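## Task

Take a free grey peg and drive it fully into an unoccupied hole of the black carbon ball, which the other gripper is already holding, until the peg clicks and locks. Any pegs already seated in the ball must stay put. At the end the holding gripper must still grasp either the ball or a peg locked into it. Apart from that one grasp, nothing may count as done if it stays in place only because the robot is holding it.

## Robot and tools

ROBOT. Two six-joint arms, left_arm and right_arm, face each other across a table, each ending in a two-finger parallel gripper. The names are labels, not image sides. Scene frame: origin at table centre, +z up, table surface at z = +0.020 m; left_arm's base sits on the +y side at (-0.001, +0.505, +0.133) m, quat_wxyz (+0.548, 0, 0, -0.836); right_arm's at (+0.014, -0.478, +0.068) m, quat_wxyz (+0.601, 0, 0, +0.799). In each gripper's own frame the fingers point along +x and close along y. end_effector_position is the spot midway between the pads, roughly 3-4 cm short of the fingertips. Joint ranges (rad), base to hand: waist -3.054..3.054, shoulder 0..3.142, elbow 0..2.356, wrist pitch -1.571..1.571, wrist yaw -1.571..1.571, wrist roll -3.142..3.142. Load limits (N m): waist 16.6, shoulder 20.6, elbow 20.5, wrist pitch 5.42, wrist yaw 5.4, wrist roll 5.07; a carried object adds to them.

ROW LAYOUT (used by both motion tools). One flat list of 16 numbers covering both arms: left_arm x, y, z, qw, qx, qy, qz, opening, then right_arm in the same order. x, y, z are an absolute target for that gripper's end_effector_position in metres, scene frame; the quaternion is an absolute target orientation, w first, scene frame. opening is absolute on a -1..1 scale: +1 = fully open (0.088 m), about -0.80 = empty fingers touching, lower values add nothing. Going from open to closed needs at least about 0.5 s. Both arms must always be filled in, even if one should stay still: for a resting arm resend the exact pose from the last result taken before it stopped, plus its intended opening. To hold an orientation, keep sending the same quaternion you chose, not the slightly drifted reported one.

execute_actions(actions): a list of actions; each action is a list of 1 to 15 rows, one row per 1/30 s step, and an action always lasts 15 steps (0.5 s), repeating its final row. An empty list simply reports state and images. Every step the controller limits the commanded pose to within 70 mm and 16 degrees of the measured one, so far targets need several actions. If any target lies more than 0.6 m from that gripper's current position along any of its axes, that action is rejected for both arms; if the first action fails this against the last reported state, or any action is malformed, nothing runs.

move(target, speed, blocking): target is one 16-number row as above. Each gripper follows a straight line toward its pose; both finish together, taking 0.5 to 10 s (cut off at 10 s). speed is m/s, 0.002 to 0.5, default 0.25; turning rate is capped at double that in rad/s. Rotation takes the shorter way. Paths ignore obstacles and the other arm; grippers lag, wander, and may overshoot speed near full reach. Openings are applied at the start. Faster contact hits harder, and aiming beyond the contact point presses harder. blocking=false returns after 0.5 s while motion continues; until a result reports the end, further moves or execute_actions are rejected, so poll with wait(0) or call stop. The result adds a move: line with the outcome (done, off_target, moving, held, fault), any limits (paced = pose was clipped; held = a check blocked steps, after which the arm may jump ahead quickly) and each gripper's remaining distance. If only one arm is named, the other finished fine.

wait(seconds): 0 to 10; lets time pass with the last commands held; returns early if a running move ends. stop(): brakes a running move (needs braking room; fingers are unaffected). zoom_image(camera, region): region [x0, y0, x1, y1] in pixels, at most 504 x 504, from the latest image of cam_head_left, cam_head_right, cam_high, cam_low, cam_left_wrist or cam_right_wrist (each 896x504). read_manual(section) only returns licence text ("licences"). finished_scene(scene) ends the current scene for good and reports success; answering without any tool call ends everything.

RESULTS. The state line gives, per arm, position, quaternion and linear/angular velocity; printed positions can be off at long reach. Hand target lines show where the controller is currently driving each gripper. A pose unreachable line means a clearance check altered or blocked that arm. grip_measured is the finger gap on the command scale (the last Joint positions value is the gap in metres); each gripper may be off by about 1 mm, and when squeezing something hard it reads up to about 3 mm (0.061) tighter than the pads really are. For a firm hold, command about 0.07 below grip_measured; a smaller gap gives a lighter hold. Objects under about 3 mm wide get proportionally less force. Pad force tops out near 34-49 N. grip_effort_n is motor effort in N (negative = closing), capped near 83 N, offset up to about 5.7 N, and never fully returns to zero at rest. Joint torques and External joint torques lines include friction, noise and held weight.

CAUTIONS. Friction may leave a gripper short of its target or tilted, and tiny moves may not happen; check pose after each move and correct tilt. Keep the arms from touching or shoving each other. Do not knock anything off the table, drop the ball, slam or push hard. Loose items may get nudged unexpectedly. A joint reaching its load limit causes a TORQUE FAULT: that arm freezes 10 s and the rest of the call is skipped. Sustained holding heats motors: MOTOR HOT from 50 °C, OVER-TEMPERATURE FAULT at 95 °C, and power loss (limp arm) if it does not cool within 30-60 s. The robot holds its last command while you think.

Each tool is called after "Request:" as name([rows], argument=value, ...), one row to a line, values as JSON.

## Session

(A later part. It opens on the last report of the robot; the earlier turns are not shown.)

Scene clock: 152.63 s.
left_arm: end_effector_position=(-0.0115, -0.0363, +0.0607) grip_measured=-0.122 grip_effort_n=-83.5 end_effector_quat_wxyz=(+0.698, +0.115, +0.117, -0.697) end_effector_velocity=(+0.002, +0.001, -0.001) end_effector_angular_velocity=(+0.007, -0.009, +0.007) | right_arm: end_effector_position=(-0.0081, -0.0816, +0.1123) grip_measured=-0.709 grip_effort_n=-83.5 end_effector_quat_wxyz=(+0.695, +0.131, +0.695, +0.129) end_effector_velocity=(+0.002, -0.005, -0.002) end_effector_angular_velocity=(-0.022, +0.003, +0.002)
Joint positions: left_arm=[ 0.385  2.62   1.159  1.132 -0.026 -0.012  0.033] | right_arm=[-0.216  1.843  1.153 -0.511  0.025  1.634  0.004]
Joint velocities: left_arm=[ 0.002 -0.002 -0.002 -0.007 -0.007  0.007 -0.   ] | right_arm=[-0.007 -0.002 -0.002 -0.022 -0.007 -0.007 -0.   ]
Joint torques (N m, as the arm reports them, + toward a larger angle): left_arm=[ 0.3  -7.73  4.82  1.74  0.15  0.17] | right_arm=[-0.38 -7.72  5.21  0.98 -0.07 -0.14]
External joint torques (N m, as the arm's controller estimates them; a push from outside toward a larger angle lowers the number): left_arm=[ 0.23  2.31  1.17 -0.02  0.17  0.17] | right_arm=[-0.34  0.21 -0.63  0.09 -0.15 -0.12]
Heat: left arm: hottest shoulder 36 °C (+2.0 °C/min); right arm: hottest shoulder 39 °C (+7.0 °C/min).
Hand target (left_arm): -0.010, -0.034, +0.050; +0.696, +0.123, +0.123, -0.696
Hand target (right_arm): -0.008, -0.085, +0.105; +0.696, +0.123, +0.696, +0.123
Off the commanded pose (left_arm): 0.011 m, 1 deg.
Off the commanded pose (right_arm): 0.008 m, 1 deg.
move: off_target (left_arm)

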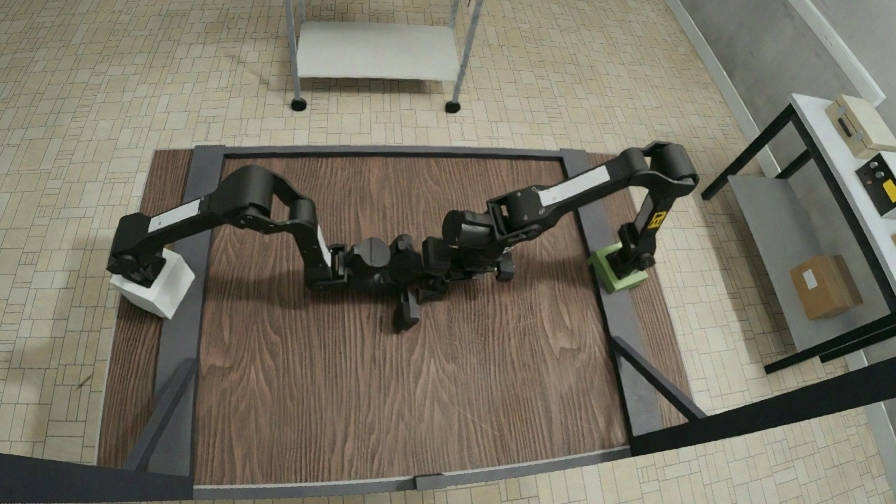

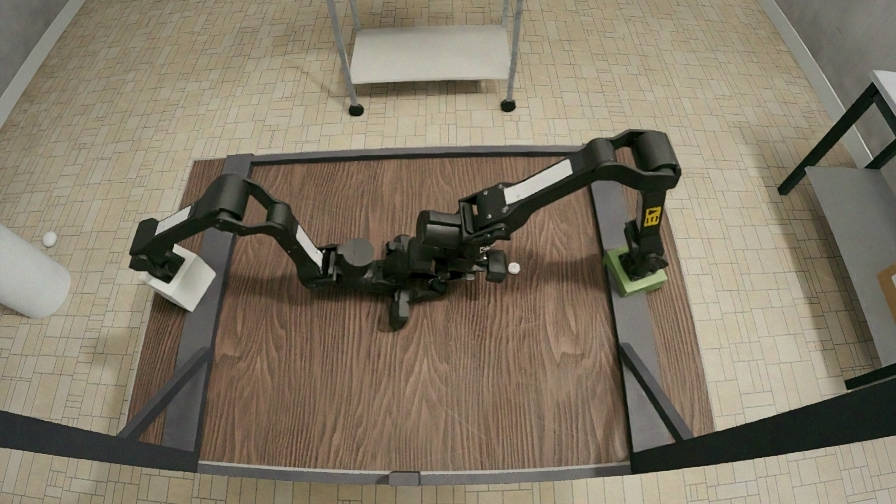

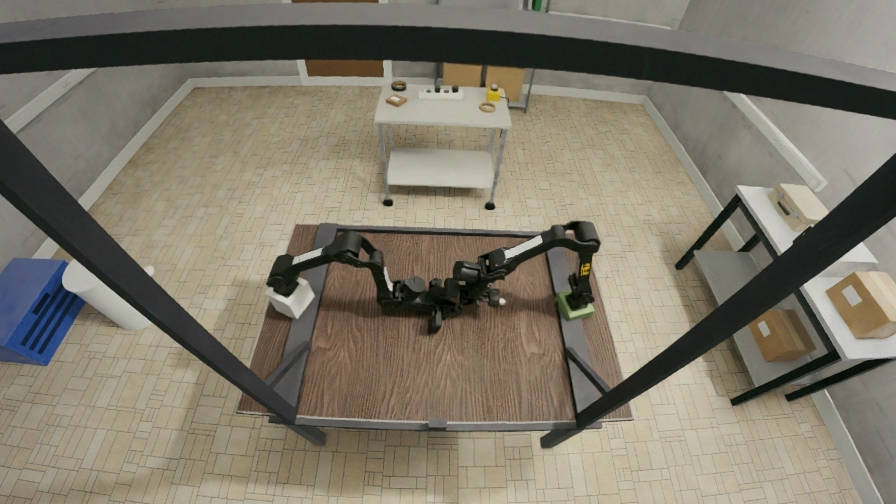

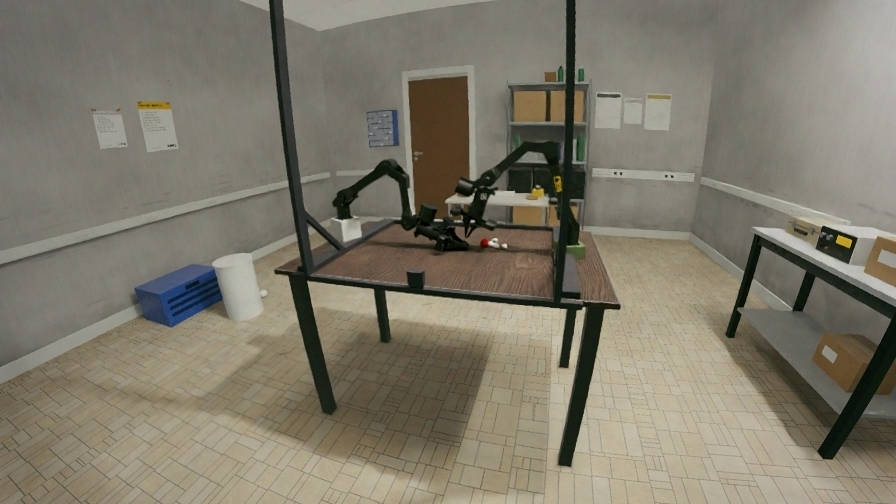

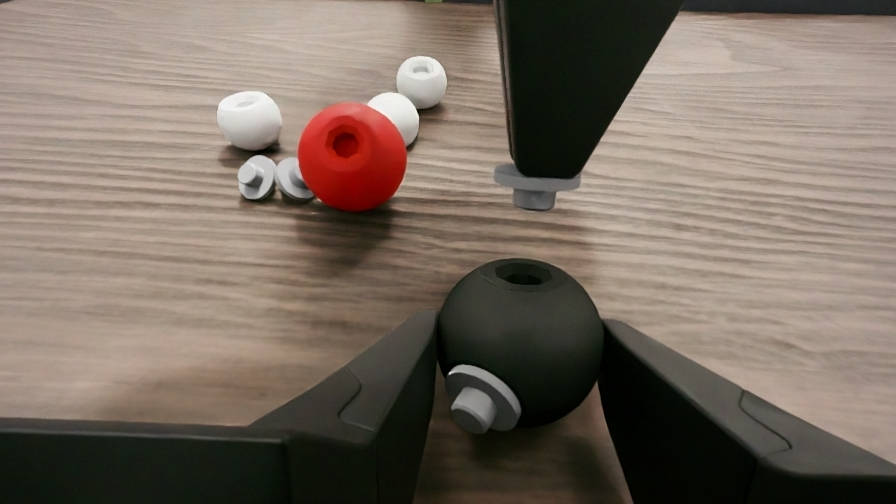

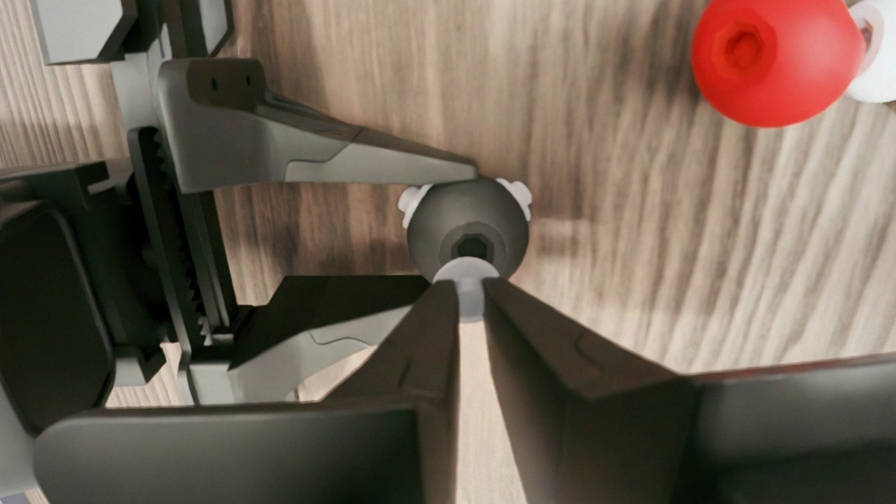

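Request:
execute_actions([
  [[-0.01,-0.034,0.050,0.6964,0.1228,0.1228,-0.6964,-0.19, -0.0079,-0.0846,0.1036,0.6964,0.1228,0.6964,0.1228,-0.78],[-0.01,-0.034,0.050,0.6964,0.1228,0.1228,-0.6964,-0.19, -0.0078,-0.0845,0.1026,0.6964,0.1228,0.6964,0.1228,-0.78],[-0.01,-0.034,0.050,0.6964,0.1228,0.1228,-0.6964,-0.19, -0.0077,-0.0843,0.1016,0.6964,0.1228,0.6964,0.1228,-0.78],[-0.01,-0.034,0.050,0.6964,0.1228,0.1228,-0.6964,-0.19, -0.0076,-0.0842,0.1006,0.6964,0.1228,0.6964,0.1228,-0.78],[-0.01,-0.034,0.050,0.6964,0.1228,0.1228,-0.6964,-0.19, -0.0075,-0.0841,0.0996,0.6964,0.1228,0.6964,0.1228,-0.78],[-0.01,-0.034,0.050,0.6964,0.1228,0.1228,-0.6964,-0.19, -0.0074,-0.0839,0.0986,0.6964,0.1228,0.6964,0.1228,-0.78],[-0.01,-0.034,0.050,0.6964,0.1228,0.1228,-0.6964,-0.19, -0.0073,-0.0838,0.0976,0.6964,0.1228,0.6964,0.1228,-0.78],[-0.01,-0.034,0.050,0.6964,0.1228,0.1228,-0.6964,-0.19, -0.0072,-0.0837,0.0966,0.6964,0.1228,0.6964,0.1228,-0.78],[-0.01,-0.034,0.050,0.6964,0.1228,0.1228,-0.6964,-0.19, -0.0071,-0.0836,0.0955,0.6964,0.1228,0.6964,0.1228,-0.78],[-0.01,-0.034,0.050,0.6964,0.1228,0.1228,-0.6964,-0.19, -0.0070,-0.0834,0.0944,0.6964,0.1228,0.6964,0.1228,-0.78]],
])

Request:
wait(seconds=0.3)

Request:
zoom_image(camera="cam_right_wrist", region=[370, 150, 570, 350])

Request:
zoom_image(camera="cam_left_wrist", region=[430, 130, 630, 330])

Scene clock: 168.57 s.
left_arm: end_effector_position=(-0.0115, -0.0363, +0.0607) grip_measured=-0.122 grip_effort_n=-83.5 end_effector_quat_wxyz=(+0.698, +0.115, +0.117, -0.697) end_effector_velocity=(+0.002, +0.001, -0.001) end_effector_angular_velocity=(+0.007, -0.000, +0.021) | right_arm: end_effector_position=(-0.0081, -0.0803, +0.1022) grip_measured=-0.709 grip_effort_n=-83.5 end_effector_quat_wxyz=(+0.695, +0.130, +0.695, +0.129) end_effector_velocity=(-0.000, -0.000, -0.007) end_effector_angular_velocity=(-0.003, +0.004, +0.007)
Joint positions: left_arm=[ 0.385  2.62   1.159  1.132 -0.026 -0.012  0.033] | right_arm=[-0.217  1.866  1.139 -0.476  0.023  1.632  0.004]
Joint velocities: left_arm=[-0.002 -0.002 -0.002 -0.007 -0.022 -0.007 -0.   ] | right_arm=[-0.002  0.012 -0.012  0.022 -0.007 -0.007 -0.   ]
Joint torques (N m, as the arm reports them, + toward a larger angle): left_arm=[ 0.29 -7.89  4.83  1.71  0.18  0.18] | right_arm=[-0.35 -7.83  5.2   0.99 -0.06 -0.1 ]
External joint torques (N m, as the arm's controller estimates them; a push from outside toward a larger angle lowers the number): left_arm=[ 0.21  2.05  1.26 -0.02  0.2   0.17] | right_arm=[-0.37  0.32 -0.68  0.07 -0.13 -0.08]
Heat: left arm: hottest shoulder 36 °C (+1.0 °C/min); right arm: hottest shoulder 38 °C (+3.0 °C/min).
Hand target (left_arm): -0.010, -0.034, +0.050; +0.696, +0.123, +0.123, -0.696
Hand target (right_arm): -0.007, -0.084, +0.095; +0.696, +0.123, +0.696, +0.123
Off the commanded pose (left_arm): 0.011 m, 1 deg.
Off the commanded pose (right_arm): 0.008 m, 1 deg.

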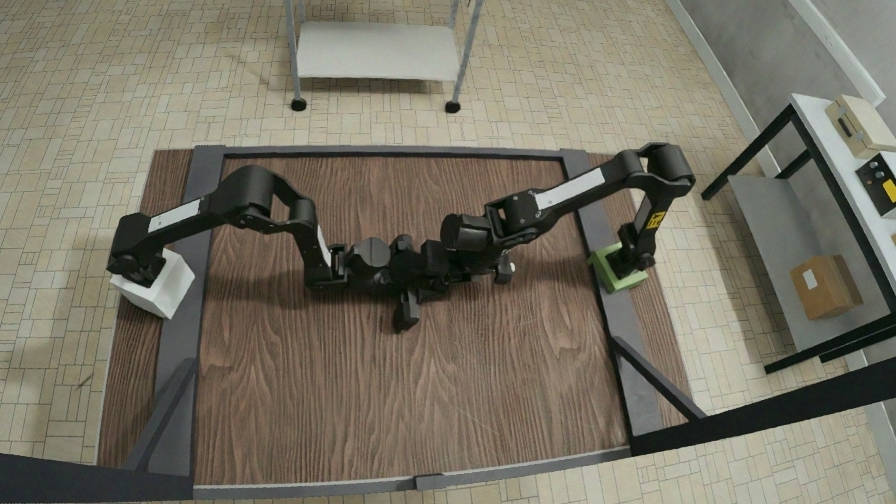

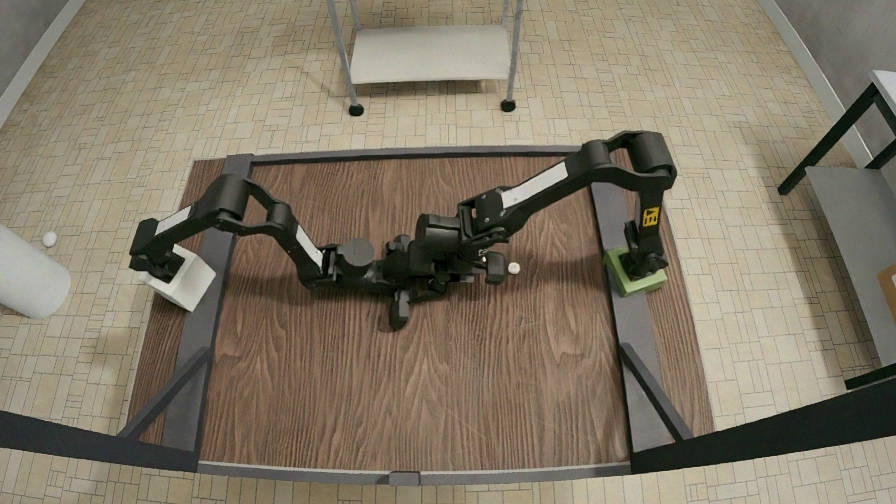

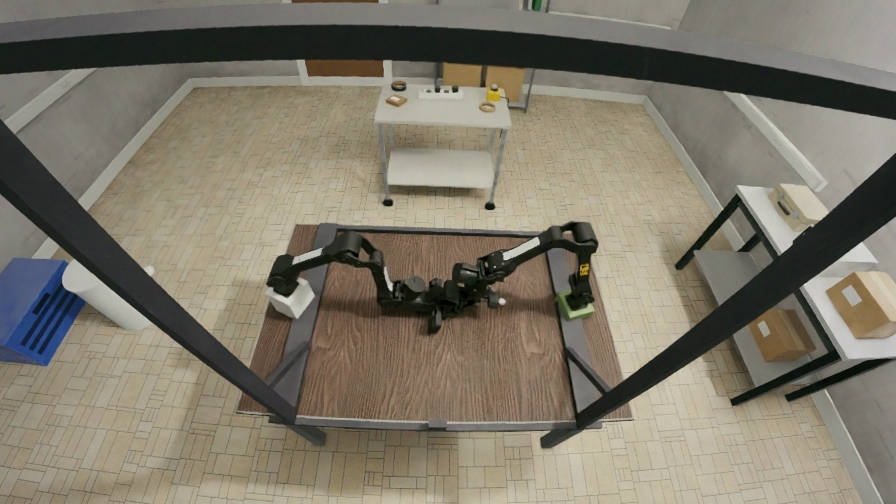

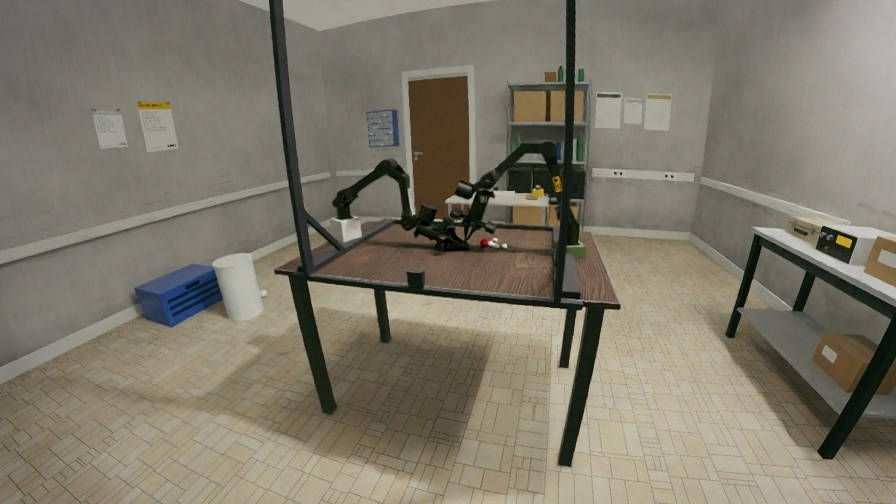

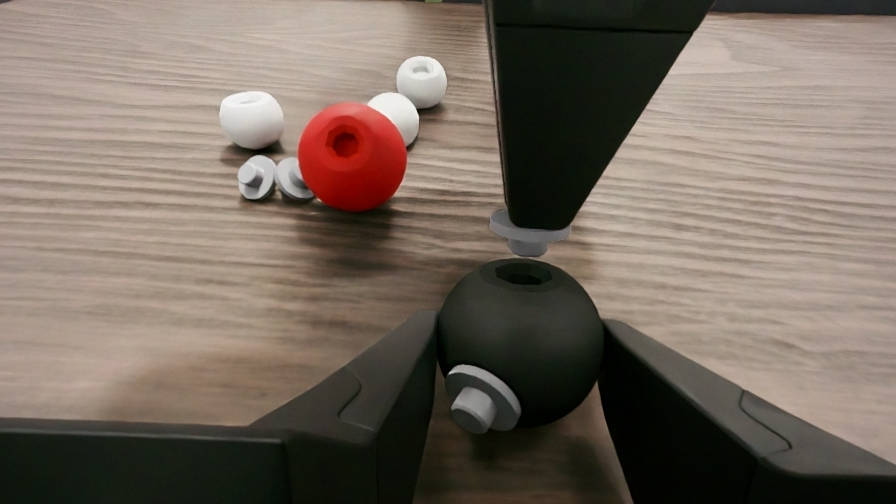

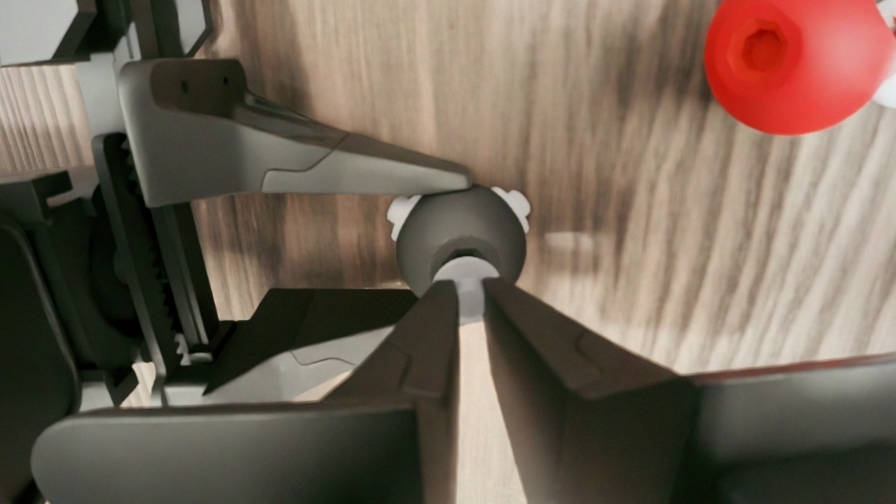

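Scene clock: 168.87 s.
left_arm: end_effector_position=(-0.0115, -0.0363, +0.0607) grip_measured=-0.122 grip_effort_n=-83.5 end_effector_quat_wxyz=(+0.698, +0.115, +0.117, -0.697) end_effector_velocity=(-0.002, -0.000, +0.002) end_effector_angular_velocity=(-0.007, +0.009, -0.007) | right_arm: end_effector_position=(-0.0082, -0.0798, +0.1021) grip_measured=-0.709 grip_effort_n=-83.5 end_effector_quat_wxyz=(+0.695, +0.130, +0.695, +0.130) end_effector_velocity=(-0.002, +0.001, +0.001) end_effector_angular_velocity=(+0.007, +0.005, +0.012)
Joint positions: left_arm=[ 0.385  2.62   1.159  1.132 -0.026 -0.012  0.033] | right_arm=[-0.217  1.867  1.139 -0.473  0.023  1.632  0.004]
Joint velocities: left_arm=[-0.002 -0.002 -0.002  0.007  0.007 -0.007 -0.   ] | right_arm=[ 0.002 -0.002 -0.002  0.007 -0.007 -0.007 -0.   ]
Joint torques (N m, as the arm reports them, + toward a larger angle): left_arm=[ 0.39 -7.71  4.88  1.7   0.19  0.16] | right_arm=[-0.4  -7.6   5.1   1.   -0.06 -0.16]
External joint torques (N m, as the arm's controller estimates them; a push from outside toward a larger angle lowers the number): left_arm=[ 0.41  2.23  1.29 -0.03  0.2   0.15] | right_arm=[-0.44  0.46 -0.73  0.08 -0.12 -0.14]
Heat: left arm: hottest shoulder 36 °C (+1.0 °C/min); right arm: hottest shoulder 38 °C (+3.0 °C/min).
Hand target (left_arm): -0.010, -0.034, +0.050; +0.696, +0.123, +0.123, -0.696
Hand target (right_arm): -0.007, -0.084, +0.095; +0.696, +0.123, +0.696, +0.123
Off the commanded pose (left_arm): 0.011 m, 1 deg.
Off the commanded pose (right_arm): 0.009 m, 1 deg.
wait: 0.30 s; at rest by 0.17 s

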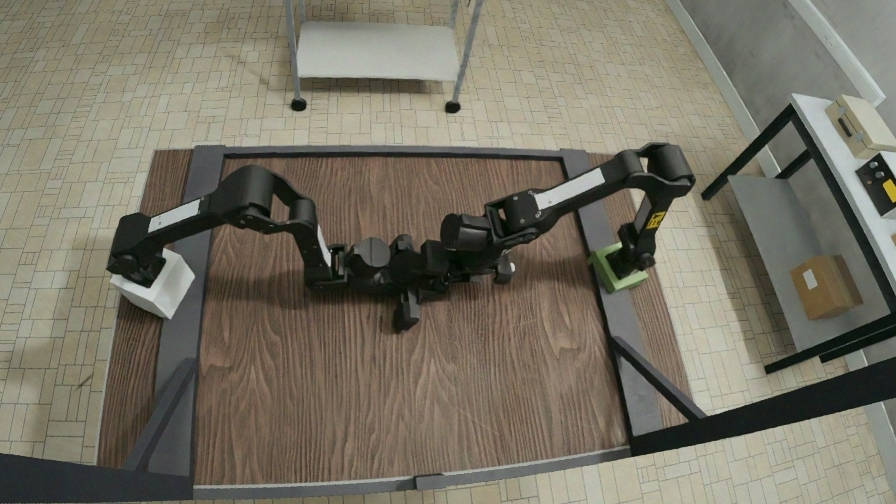

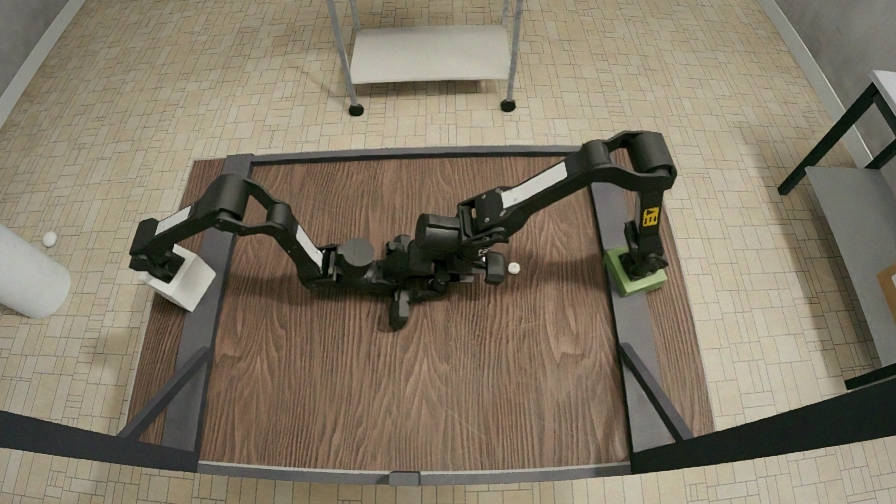

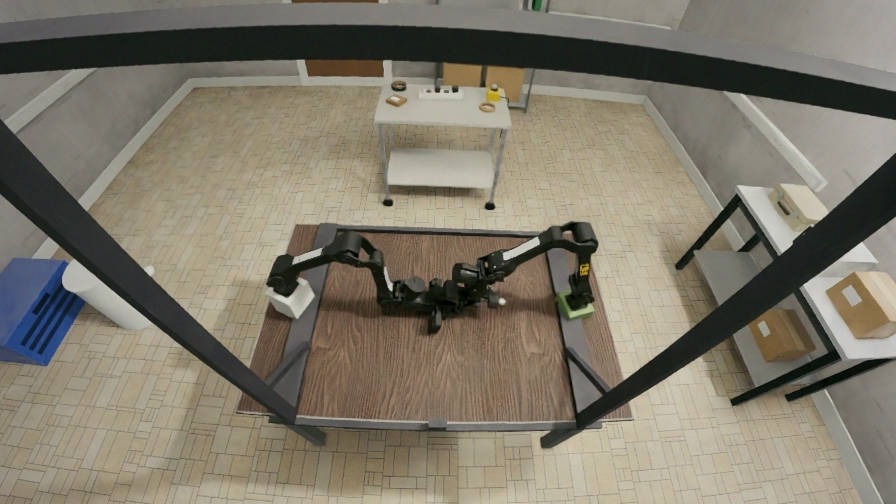

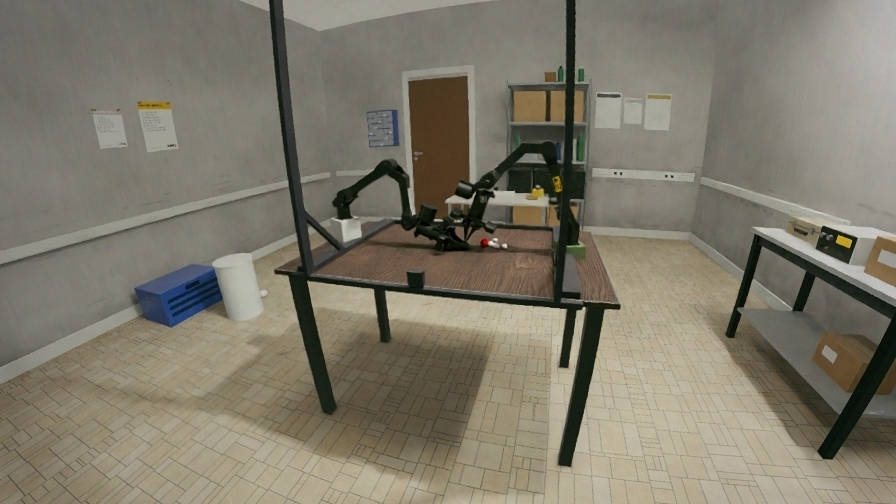

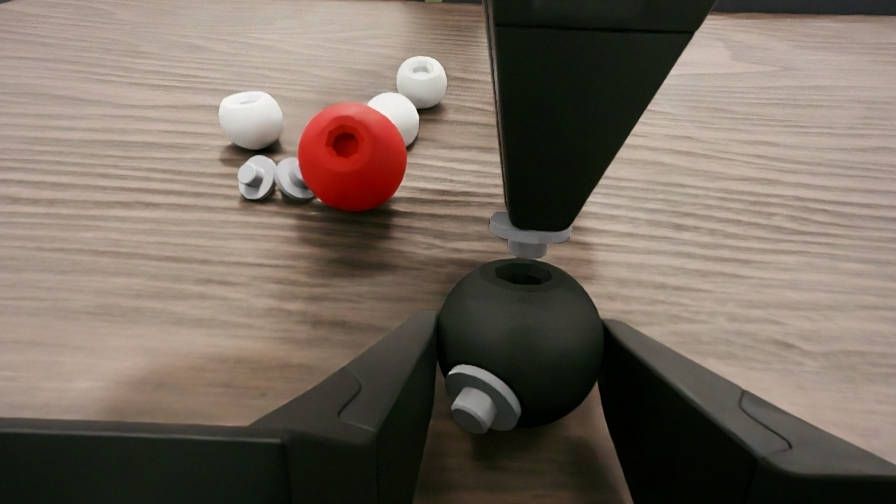

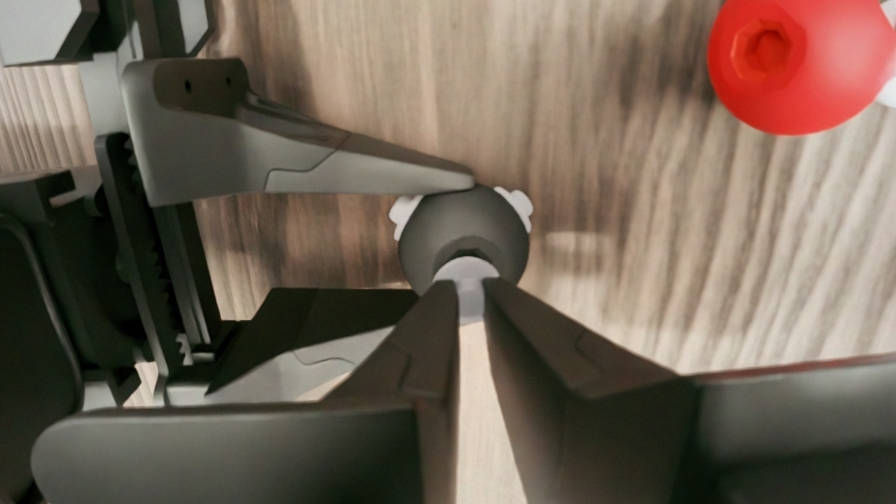

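Region (370, 150, 570, 350) of cam_right_wrist's 896x504 image, scaled by 2.520, with more detail than that image has.

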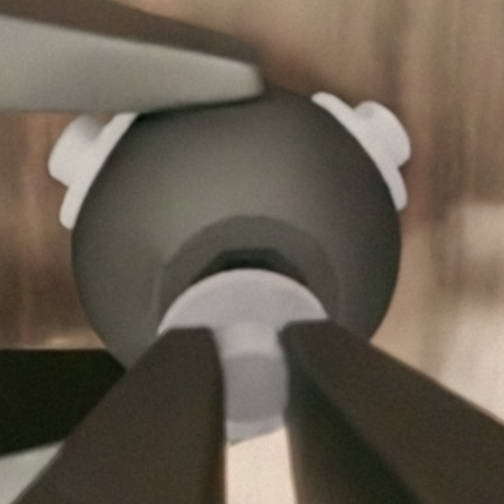

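Region (430, 130, 630, 330) of cam_left_wrist's 896x504 image, scaled by 2.520, with more detail than that image has.

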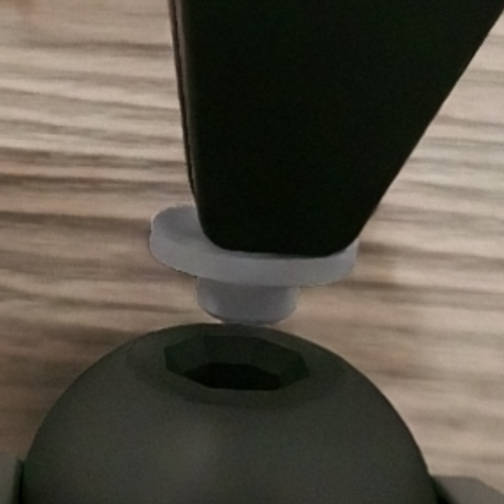

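Request:
execute_actions([
  [[-0.01,-0.034,0.050,0.6964,0.1228,0.1228,-0.6964,-0.19, -0.0069,-0.0835,0.0938,0.6964,0.1228,0.6964,0.1228,-0.78],[-0.01,-0.034,0.050,0.6964,0.1228,0.1228,-0.6964,-0.19, -0.0068,-0.0835,0.093,0.6964,0.1228,0.6964,0.1228,-0.78],[-0.01,-0.034,0.050,0.6964,0.1228,0.1228,-0.6964,-0.19, -0.0067,-0.0834,0.0922,0.6964,0.1228,0.6964,0.1228,-0.78],[-0.01,-0.034,0.050,0.6964,0.1228,0.1228,-0.6964,-0.19, -0.0066,-0.0833,0.0914,0.6964,0.1228,0.6964,0.1228,-0.78],[-0.01,-0.034,0.050,0.6964,0.1228,0.1228,-0.6964,-0.19, -0.0066,-0.0831,0.0907,0.6964,0.1228,0.6964,0.1228,-0.78],[-0.01,-0.034,0.050,0.6964,0.1228,0.1228,-0.6964,-0.19, -0.0066,-0.0830,0.0901,0.6964,0.1228,0.6964,0.1228,-0.78],[-0.01,-0.034,0.050,0.6964,0.1228,0.1228,-0.6964,-0.19, -0.0066,-0.0828,0.0895,0.6964,0.1228,0.6964,0.1228,-0.78]],
])

Request:
zoom_image(camera="cam_right_wrist", region=[370, 150, 570, 350])

Request:
zoom_image(camera="cam_left_wrist", region=[430, 130, 630, 330])

Scene clock: 178.90 s.
left_arm: end_effector_position=(-0.0115, -0.0363, +0.0607) grip_measured=-0.122 grip_effort_n=-83.5 end_effector_quat_wxyz=(+0.698, +0.115, +0.117, -0.697) end_effector_velocity=(+0.002, +0.001, -0.001) end_effector_angular_velocity=(+0.007, -0.000, +0.021) | right_arm: end_effector_position=(-0.0076, -0.0792, +0.0971) grip_measured=-0.709 grip_effort_n=-83.5 end_effector_quat_wxyz=(+0.695, +0.130, +0.695, +0.130) end_effector_velocity=(-0.002, -0.002, -0.000) end_effector_angular_velocity=(-0.008, +0.004, +0.012)
Joint positions: left_arm=[ 0.385  2.62   1.159  1.132 -0.026 -0.012  0.033] | right_arm=[-0.218  1.878  1.132 -0.455  0.023  1.631  0.004]
Joint velocities: left_arm=[-0.002 -0.002 -0.002 -0.007 -0.022 -0.007 -0.   ] | right_arm=[ 0.002 -0.002 -0.002 -0.007 -0.007 -0.007  0.   ]
Joint torques (N m, as the arm reports them, + toward a larger angle): left_arm=[ 0.37 -7.87  4.83  1.71  0.18  0.17] | right_arm=[-0.27 -7.78  4.89  0.98 -0.06 -0.11]
External joint torques (N m, as the arm's controller estimates them; a push from outside toward a larger angle lowers the number): left_arm=[ 0.34  2.14  1.2  -0.04  0.2   0.16] | right_arm=[-0.31  0.26 -0.84  0.07 -0.13 -0.09]
Heat: left arm: hottest shoulder 36 °C (+1.0 °C/min); right arm: hottest shoulder 37 °C (+1.0 °C/min).
Hand target (left_arm): -0.010, -0.034, +0.050; +0.696, +0.123, +0.123, -0.696
Hand target (right_arm): -0.006, -0.083, +0.090; +0.696, +0.123, +0.696, +0.123
Off the commanded pose (left_arm): 0.011 m, 1 deg.
Off the commanded pose (right_arm): 0.008 m, 1 deg.

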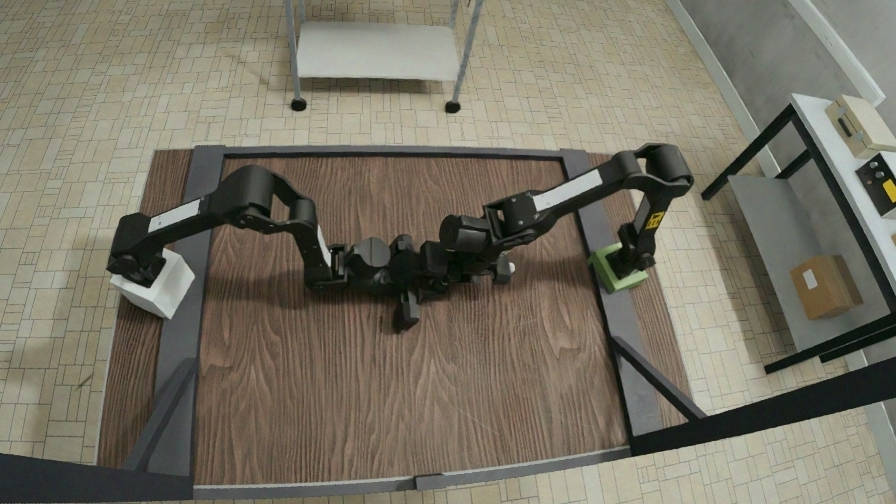

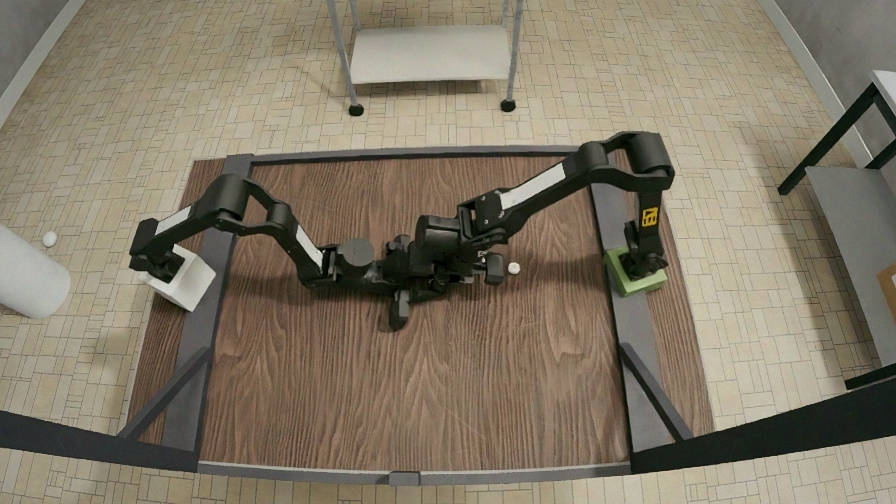

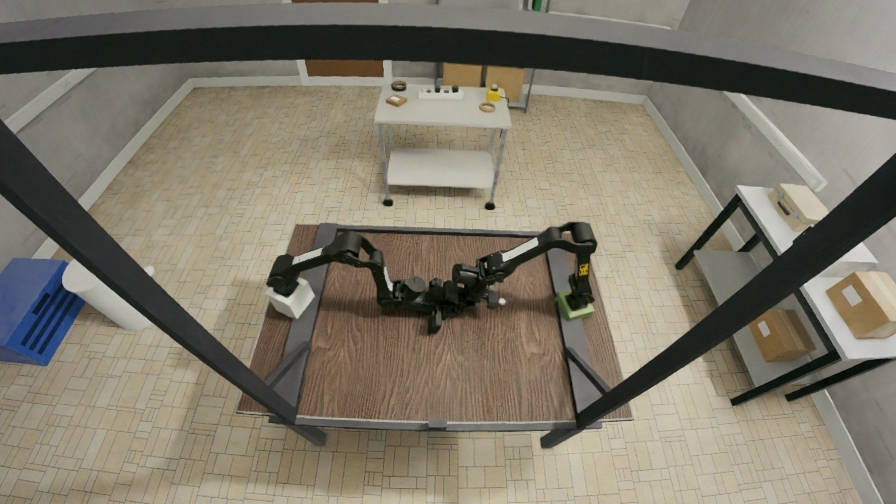

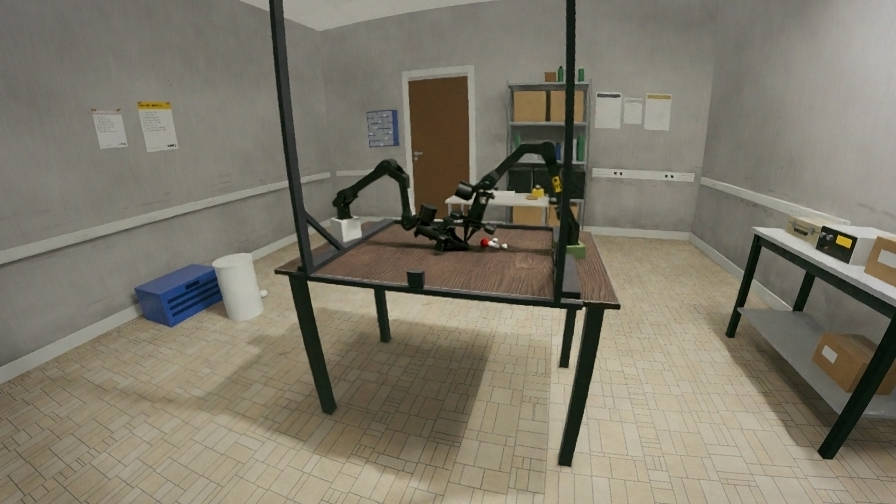

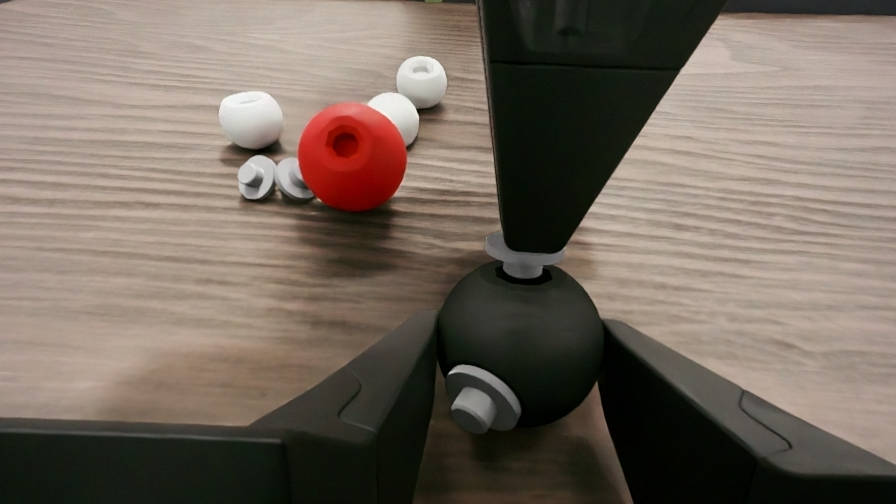

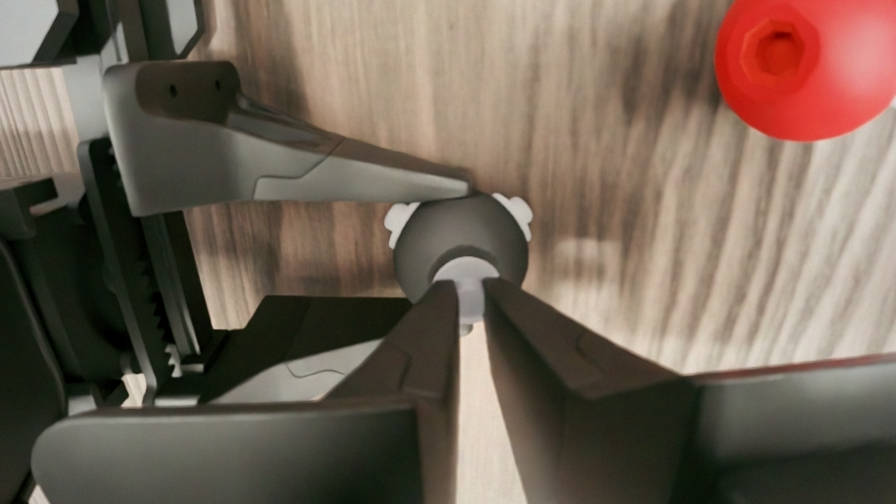

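Region (370, 150, 570, 350) of cam_right_wrist's 896x504 image, scaled by 2.520, with more detail than that image has.

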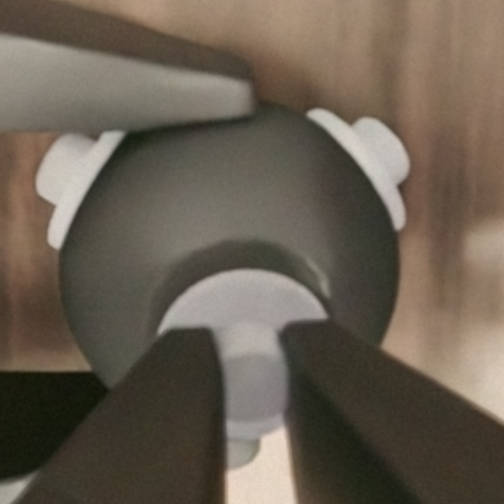

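Region (430, 130, 630, 330) of cam_left_wrist's 896x504 image, scaled by 2.520, with more detail than that image has.

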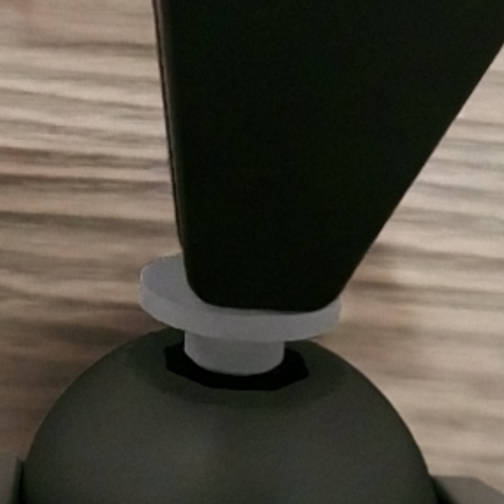

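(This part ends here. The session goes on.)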